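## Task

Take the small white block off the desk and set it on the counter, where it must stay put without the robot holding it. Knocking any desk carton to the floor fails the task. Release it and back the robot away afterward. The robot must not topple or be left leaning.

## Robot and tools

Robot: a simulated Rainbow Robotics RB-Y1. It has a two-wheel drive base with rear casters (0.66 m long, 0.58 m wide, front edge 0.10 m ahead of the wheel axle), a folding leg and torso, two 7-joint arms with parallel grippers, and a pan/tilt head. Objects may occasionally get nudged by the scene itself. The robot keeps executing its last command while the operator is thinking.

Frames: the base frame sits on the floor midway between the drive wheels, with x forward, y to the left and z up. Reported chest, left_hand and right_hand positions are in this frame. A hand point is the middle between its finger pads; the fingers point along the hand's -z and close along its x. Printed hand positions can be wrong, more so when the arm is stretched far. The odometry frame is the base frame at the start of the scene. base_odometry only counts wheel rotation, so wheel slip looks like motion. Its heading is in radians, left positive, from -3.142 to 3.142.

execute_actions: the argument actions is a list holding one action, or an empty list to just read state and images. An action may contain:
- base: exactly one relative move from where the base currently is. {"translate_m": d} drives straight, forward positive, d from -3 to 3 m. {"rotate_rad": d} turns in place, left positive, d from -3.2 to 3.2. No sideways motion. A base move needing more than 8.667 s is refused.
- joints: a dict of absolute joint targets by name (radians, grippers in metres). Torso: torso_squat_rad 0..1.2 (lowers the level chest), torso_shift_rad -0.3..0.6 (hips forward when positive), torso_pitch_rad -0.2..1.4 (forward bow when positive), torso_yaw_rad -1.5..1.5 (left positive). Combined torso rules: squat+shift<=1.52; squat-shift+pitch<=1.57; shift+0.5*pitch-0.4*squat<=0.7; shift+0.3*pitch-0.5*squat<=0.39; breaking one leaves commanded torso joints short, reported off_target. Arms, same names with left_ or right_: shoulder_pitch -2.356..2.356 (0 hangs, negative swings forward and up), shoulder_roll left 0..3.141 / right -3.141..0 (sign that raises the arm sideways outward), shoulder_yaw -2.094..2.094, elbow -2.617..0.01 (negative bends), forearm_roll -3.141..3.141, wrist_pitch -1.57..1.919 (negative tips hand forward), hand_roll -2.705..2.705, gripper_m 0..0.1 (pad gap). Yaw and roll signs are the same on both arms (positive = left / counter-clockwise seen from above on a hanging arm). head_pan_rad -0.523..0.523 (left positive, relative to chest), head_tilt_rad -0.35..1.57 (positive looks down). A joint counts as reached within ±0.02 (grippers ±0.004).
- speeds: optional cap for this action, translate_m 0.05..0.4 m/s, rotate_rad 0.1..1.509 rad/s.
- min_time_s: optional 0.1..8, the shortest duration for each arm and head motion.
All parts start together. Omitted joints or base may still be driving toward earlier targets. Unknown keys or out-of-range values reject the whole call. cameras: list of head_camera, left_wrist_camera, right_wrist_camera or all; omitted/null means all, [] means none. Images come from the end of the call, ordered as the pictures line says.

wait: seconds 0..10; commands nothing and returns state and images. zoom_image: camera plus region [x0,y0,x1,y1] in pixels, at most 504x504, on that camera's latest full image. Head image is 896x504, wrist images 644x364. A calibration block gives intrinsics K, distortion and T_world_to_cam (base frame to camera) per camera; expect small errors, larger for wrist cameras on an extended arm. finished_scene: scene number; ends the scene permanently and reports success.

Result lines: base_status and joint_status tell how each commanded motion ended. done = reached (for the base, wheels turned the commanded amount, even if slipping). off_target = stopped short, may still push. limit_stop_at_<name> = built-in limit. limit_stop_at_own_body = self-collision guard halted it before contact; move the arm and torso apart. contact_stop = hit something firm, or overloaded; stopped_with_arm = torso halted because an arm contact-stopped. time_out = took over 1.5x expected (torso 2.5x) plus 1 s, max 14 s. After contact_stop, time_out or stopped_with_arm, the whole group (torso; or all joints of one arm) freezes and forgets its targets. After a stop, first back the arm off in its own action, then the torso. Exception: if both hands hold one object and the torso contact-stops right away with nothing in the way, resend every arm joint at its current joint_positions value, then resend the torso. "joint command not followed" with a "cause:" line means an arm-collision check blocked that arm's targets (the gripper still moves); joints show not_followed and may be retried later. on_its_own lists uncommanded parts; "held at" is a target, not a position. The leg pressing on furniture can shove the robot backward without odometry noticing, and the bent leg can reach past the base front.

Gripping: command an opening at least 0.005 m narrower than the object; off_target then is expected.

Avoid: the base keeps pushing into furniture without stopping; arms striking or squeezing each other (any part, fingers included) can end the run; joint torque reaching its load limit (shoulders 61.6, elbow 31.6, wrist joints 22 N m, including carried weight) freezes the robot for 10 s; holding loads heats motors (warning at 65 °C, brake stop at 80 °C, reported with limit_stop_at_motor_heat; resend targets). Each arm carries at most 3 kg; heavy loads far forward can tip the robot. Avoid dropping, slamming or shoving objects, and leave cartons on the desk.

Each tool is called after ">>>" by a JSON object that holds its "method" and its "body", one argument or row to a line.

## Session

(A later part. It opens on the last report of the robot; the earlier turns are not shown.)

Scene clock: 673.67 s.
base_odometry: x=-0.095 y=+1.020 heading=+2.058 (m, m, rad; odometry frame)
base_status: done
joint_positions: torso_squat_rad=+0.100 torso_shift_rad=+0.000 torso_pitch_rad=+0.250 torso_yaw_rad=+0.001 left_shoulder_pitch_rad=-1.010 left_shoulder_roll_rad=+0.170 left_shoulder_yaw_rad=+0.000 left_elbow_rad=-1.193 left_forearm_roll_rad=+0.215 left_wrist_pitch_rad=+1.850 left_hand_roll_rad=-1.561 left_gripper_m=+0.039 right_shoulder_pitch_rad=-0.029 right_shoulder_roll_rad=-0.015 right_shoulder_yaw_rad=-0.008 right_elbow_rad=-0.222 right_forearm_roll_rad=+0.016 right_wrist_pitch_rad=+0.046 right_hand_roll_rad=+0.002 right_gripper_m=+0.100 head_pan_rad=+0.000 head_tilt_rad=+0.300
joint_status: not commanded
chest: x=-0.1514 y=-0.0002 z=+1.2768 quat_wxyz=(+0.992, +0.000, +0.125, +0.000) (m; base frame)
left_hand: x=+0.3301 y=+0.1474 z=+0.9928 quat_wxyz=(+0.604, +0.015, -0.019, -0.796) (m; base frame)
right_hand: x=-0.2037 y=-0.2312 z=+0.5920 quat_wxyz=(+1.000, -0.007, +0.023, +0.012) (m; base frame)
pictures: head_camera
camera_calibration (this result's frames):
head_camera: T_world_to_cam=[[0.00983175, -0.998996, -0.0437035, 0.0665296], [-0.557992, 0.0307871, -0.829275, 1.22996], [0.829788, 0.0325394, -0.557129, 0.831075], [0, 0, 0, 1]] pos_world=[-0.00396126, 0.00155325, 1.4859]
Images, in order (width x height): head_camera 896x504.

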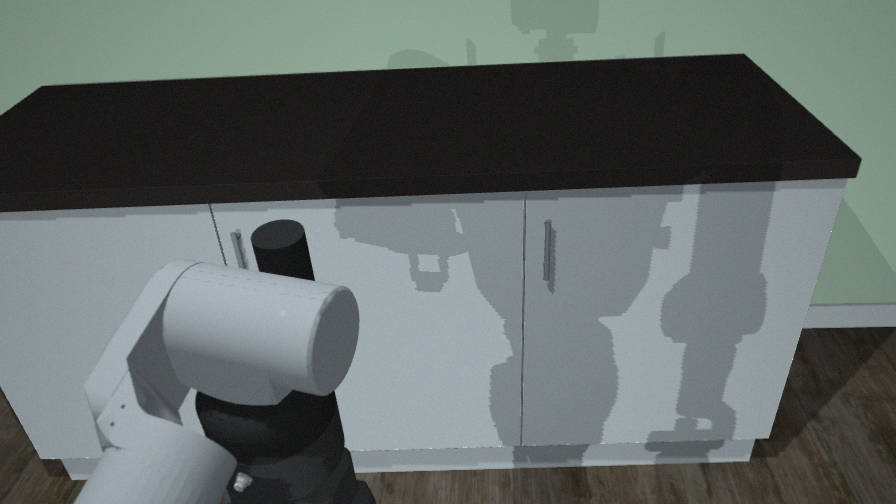

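>>> {"method": "execute_actions", "body": {
  "actions": [
    {"base": {"translate_m": 0.95}, "joints": {"head_tilt_rad": 0.75}}
  ],
  "cameras": ["head_camera", "left_wrist_camera"]
}}

Scene clock: 708.97 s.
base_odometry: x=-0.540 y=+1.860 heading=+2.058 (m, m, rad; odometry frame)
base_status: done
joint_positions: torso_squat_rad=+0.100 torso_shift_rad=+0.000 torso_pitch_rad=+0.250 torso_yaw_rad=+0.001 left_shoulder_pitch_rad=-1.010 left_shoulder_roll_rad=+0.170 left_shoulder_yaw_rad=+0.000 left_elbow_rad=-1.193 left_forearm_roll_rad=+0.215 left_wrist_pitch_rad=+1.850 left_hand_roll_rad=-1.561 left_gripper_m=+0.039 right_shoulder_pitch_rad=-0.029 right_shoulder_roll_rad=-0.015 right_shoulder_yaw_rad=-0.008 right_elbow_rad=-0.222 right_forearm_roll_rad=+0.016 right_wrist_pitch_rad=+0.046 right_hand_roll_rad=+0.002 right_gripper_m=+0.100 head_pan_rad=+0.000 head_tilt_rad=+0.750
joint_status: all done
chest: x=-0.1514 y=-0.0002 z=+1.2768 quat_wxyz=(+0.992, +0.000, +0.125, +0.000) (m; base frame)
left_hand: x=+0.3301 y=+0.1474 z=+0.9928 quat_wxyz=(+0.604, +0.015, -0.019, -0.796) (m; base frame)
right_hand: x=-0.2038 y=-0.2312 z=+0.5920 quat_wxyz=(+1.000, -0.007, +0.023, +0.012) (m; base frame)
pictures: head_camera, left_wrist_camera
camera_calibration (this result's frames):
head_camera: T_world_to_cam=[[-0.00992733, -0.999016, -0.0432309, 0.0642449], [-0.863154, 0.0303882, -0.504026, 0.728806], [0.504843, 0.0323113, -0.862606, 1.25248], [0, 0, 0, 1]] pos_world=[-0.00259587, 0.00156533, 1.45051]
left_wrist_camera: T_world_to_cam=[[-0.22876, -0.973396, 0.0129826, 0.202638], [-0.805765, 0.196815, 0.558575, -0.274913], [-0.54627, 0.117319, -0.829352, 1.0708], [0, 0, 0, 1]] pos_world=[0.409787, 0.125728, 1.039]
Images, in order (width x height): head_camera 896x504, left_wrist_camera 644x364.

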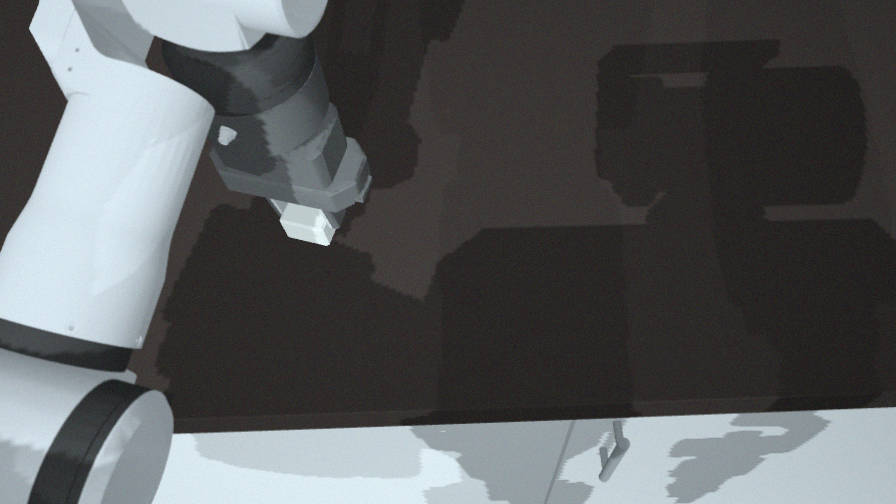

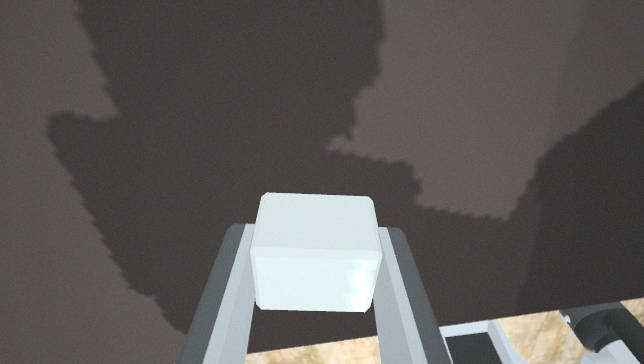

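>>> {"method": "zoom_image", "body": {
  "camera": "head_camera",
  "region": [640, 390, 820, 440]
}}

Region (640, 390, 820, 440) of head_camera's 896x504 image, scaled by 2.800, with more detail than that image has.

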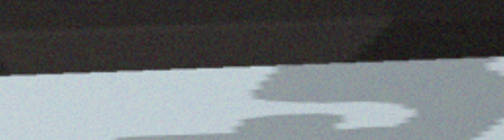

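>>> {"method": "zoom_image", "body": {
  "camera": "left_wrist_camera",
  "region": [400, 270, 644, 364]
}}

Region (400, 270, 644, 364) of left_wrist_camera's 644x364 image, scaled by 2.066, with more detail than that image has; it fills the top 194 rows of this view, and the rest is white.

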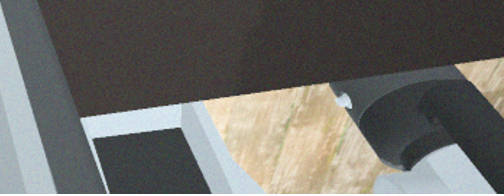

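>>> {"method": "execute_actions", "body": {
  "actions": [
    {"joints": {"torso_squat_rad": 0.37}}
  ],
  "cameras": ["left_wrist_camera"]
}}

Scene clock: 736.17 s.
base_odometry: x=-0.540 y=+1.860 heading=+2.058 (m, m, rad; odometry frame)
base_status: not commanded
joint_positions: torso_squat_rad=+0.370 torso_shift_rad=-0.001 torso_pitch_rad=+0.248 torso_yaw_rad=+0.001 left_shoulder_pitch_rad=-1.015 left_shoulder_roll_rad=+0.171 left_shoulder_yaw_rad=+0.000 left_elbow_rad=-1.196 left_forearm_roll_rad=+0.215 left_wrist_pitch_rad=+1.851 left_hand_roll_rad=-1.561 left_gripper_m=+0.039 right_shoulder_pitch_rad=-0.029 right_shoulder_roll_rad=-0.015 right_shoulder_yaw_rad=-0.008 right_elbow_rad=-0.222 right_forearm_roll_rad=+0.016 right_wrist_pitch_rad=+0.046 right_hand_roll_rad=+0.002 right_gripper_m=+0.100 head_pan_rad=+0.000 head_tilt_rad=+0.750
joint_status: all done
chest: x=-0.1525 y=-0.0003 z=+1.2330 quat_wxyz=(+0.992, +0.000, +0.124, +0.001) (m; base frame)
left_hand: x=+0.3313 y=+0.1470 z=+0.9528 quat_wxyz=(+0.604, +0.018, -0.021, -0.797) (m; base frame)
right_hand: x=-0.2035 y=-0.2311 z=+0.5481 quat_wxyz=(+1.000, -0.007, +0.022, +0.012) (m; base frame)
pictures: left_wrist_camera
camera_calibration (this result's frames):
left_wrist_camera: T_world_to_cam=[[-0.229968, -0.973134, 0.011135, 0.205138], [-0.810182, 0.197774, 0.551807, -0.243677], [-0.539185, 0.117877, -0.833897, 1.04024], [0, 0, 0, 1]] pos_world=[0.410633, 0.125199, 0.999631]
Images, in order (width x height): left_wrist_camera 644x364.

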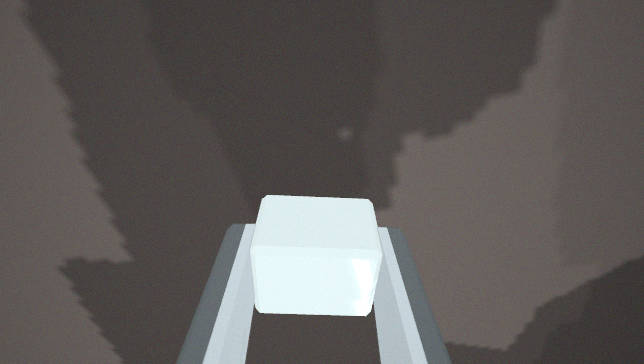

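>>> {"method": "execute_actions", "body": {
  "actions": [
    {"joints": {"left_gripper_m": 0.1}}
  ],
  "cameras": ["left_wrist_camera"]
}}

Scene clock: 740.17 s.
base_odometry: x=-0.540 y=+1.860 heading=+2.058 (m, m, rad; odometry frame)
base_status: not commanded
joint_positions: torso_squat_rad=+0.370 torso_shift_rad=+0.000 torso_pitch_rad=+0.250 torso_yaw_rad=+0.001 left_shoulder_pitch_rad=-1.011 left_shoulder_roll_rad=+0.170 left_shoulder_yaw_rad=+0.000 left_elbow_rad=-1.193 left_forearm_roll_rad=+0.215 left_wrist_pitch_rad=+1.850 left_hand_roll_rad=-1.561 left_gripper_m=+0.100 right_shoulder_pitch_rad=-0.029 right_shoulder_roll_rad=-0.015 right_shoulder_yaw_rad=-0.008 right_elbow_rad=-0.222 right_forearm_roll_rad=+0.016 right_wrist_pitch_rad=+0.046 right_hand_roll_rad=+0.002 right_gripper_m=+0.100 head_pan_rad=+0.000 head_tilt_rad=+0.750
joint_status: all done
chest: x=-0.1515 y=-0.0002 z=+1.2330 quat_wxyz=(+0.992, +0.000, +0.125, +0.001) (m; base frame)
left_hand: x=+0.3301 y=+0.1476 z=+0.9493 quat_wxyz=(+0.604, +0.015, -0.019, -0.796) (m; base frame)
right_hand: x=-0.2037 y=-0.2311 z=+0.5481 quat_wxyz=(+1.000, -0.007, +0.023, +0.012) (m; base frame)
pictures: left_wrist_camera
camera_calibration (this result's frames):
left_wrist_camera: T_world_to_cam=[[-0.228437, -0.973476, 0.0126611, 0.203595], [-0.806166, 0.196435, 0.558131, -0.249968], [-0.545814, 0.117291, -0.829656, 1.03486], [0, 0, 0, 1]] pos_world=[0.409833, 0.125918, 0.995512]
Images, in order (width x height): left_wrist_camera 644x364.

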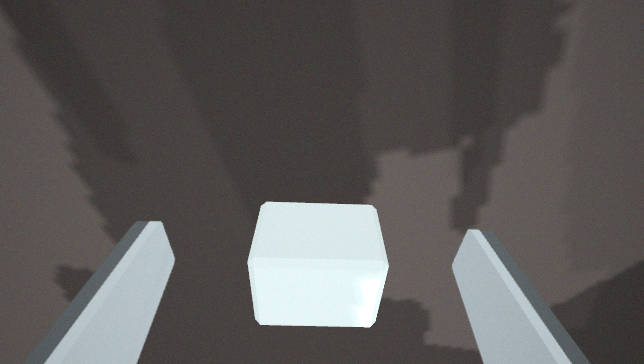

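I'll first confirm the current state and the scene's task, as instructed after a summary.

>>> {"method": "execute_actions", "body": {
  "actions": [],
  "cameras": ["head_camera"]
}}

Scene clock: 752.73 s.
base_odometry: x=-0.540 y=+1.860 heading=+2.058 (m, m, rad; odometry frame)
base_status: not commanded
joint_positions: torso_squat_rad=+0.370 torso_shift_rad=+0.000 torso_pitch_rad=+0.250 torso_yaw_rad=+0.001 left_shoulder_pitch_rad=-1.011 left_shoulder_roll_rad=+0.170 left_shoulder_yaw_rad=+0.000 left_elbow_rad=-1.193 left_forearm_roll_rad=+0.215 left_wrist_pitch_rad=+1.850 left_hand_roll_rad=-1.561 left_gripper_m=+0.100 right_shoulder_pitch_rad=-0.029 right_shoulder_roll_rad=-0.015 right_shoulder_yaw_rad=-0.008 right_elbow_rad=-0.222 right_forearm_roll_rad=+0.016 right_wrist_pitch_rad=+0.046 right_hand_roll_rad=+0.002 right_gripper_m=+0.100 head_pan_rad=+0.000 head_tilt_rad=+0.750
joint_status: all done
chest: x=-0.1515 y=-0.0002 z=+1.2330 quat_wxyz=(+0.992, +0.000, +0.125, +0.001) (m; base frame)
left_hand: x=+0.3301 y=+0.1476 z=+0.9493 quat_wxyz=(+0.604, +0.015, -0.019, -0.796) (m; base frame)
right_hand: x=-0.2037 y=-0.2311 z=+0.5481 quat_wxyz=(+1.000, -0.007, +0.023, +0.012) (m; base frame)
pictures: head_camera
camera_calibration (this result's frames):
head_camera: T_world_to_cam=[[-0.00988262, -0.999011, -0.0433481, 0.0624804], [-0.863022, 0.0304172, -0.504249, 0.706877], [0.505069, 0.0324271, -0.86247, 1.21458], [0, 0, 0, 1]] pos_world=[-0.0027775, 0.00153218, 1.40669]
Images, in order (width x height): head_camera 896x504.

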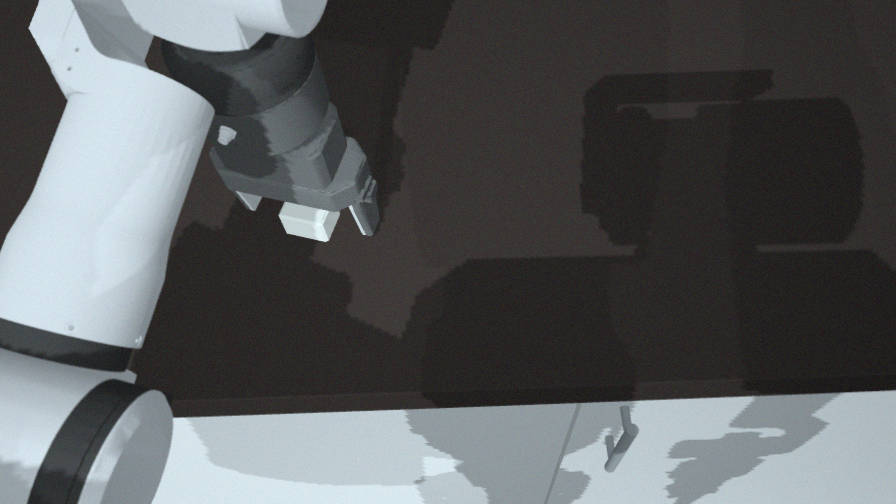

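The block rests on the counter between the open fingers. Now I'll rise and back away to clear it.

>>> {"method": "execute_actions", "body": {
  "actions": [
    {"base": {"translate_m": -0.5}, "joints": {"torso_squat_rad": 0.0, "head_tilt_rad": 0.5}}
  ],
  "cameras": ["head_camera"]
}}

Scene clock: 759.23 s.
base_odometry: x=-0.305 y=+1.418 heading=+2.060 (m, m, rad; odometry frame)
base_status: done
joint_positions: torso_squat_rad=+0.000 torso_shift_rad=+0.000 torso_pitch_rad=+0.250 torso_yaw_rad=+0.001 left_shoulder_pitch_rad=-1.010 left_shoulder_roll_rad=+0.170 left_shoulder_yaw_rad=+0.000 left_elbow_rad=-1.193 left_forearm_roll_rad=+0.215 left_wrist_pitch_rad=+1.850 left_hand_roll_rad=-1.561 left_gripper_m=+0.100 right_shoulder_pitch_rad=-0.029 right_shoulder_roll_rad=-0.015 right_shoulder_yaw_rad=-0.008 right_elbow_rad=-0.222 right_forearm_roll_rad=+0.016 right_wrist_pitch_rad=+0.046 right_hand_roll_rad=+0.002 right_gripper_m=+0.100 head_pan_rad=+0.000 head_tilt_rad=+0.500
joint_status: all done
chest: x=-0.1515 y=-0.0003 z=+1.2803 quat_wxyz=(+0.992, +0.000, +0.125, +0.001) (m; base frame)
left_hand: x=+0.3300 y=+0.1476 z=+0.9964 quat_wxyz=(+0.604, +0.015, -0.019, -0.796) (m; base frame)
right_hand: x=-0.2038 y=-0.2312 z=+0.5955 quat_wxyz=(+1.000, -0.007, +0.023, +0.012) (m; base frame)
pictures: head_camera
camera_calibration (this result's frames):
head_camera: T_world_to_cam=[[0.00107403, -0.999001, -0.0446839, 0.0673794], [-0.711593, 0.0306311, -0.701924, 1.03337], [0.702591, 0.0325506, -0.710849, 1.04864], [0, 0, 0, 1]] pos_world=[-0.00150064, 0.00152498, 1.47378]
Images, in order (width x height): head_camera 896x504.

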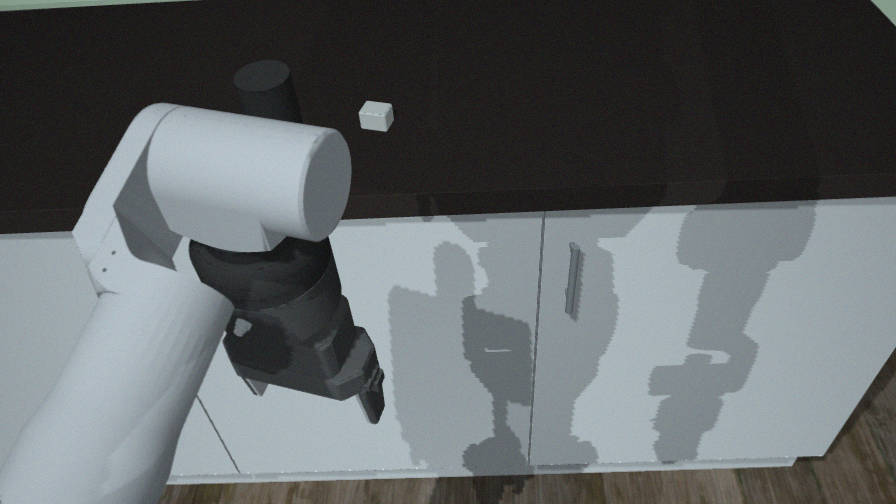

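The block sits on the counter by itself. The gripper is open, and the robot has backed 0.5 m away and is standing stable. I'll finish the scene.

>>> {"method": "finished_scene", "body": {
  "scene": 2
}}

The scene is finished: the task was done.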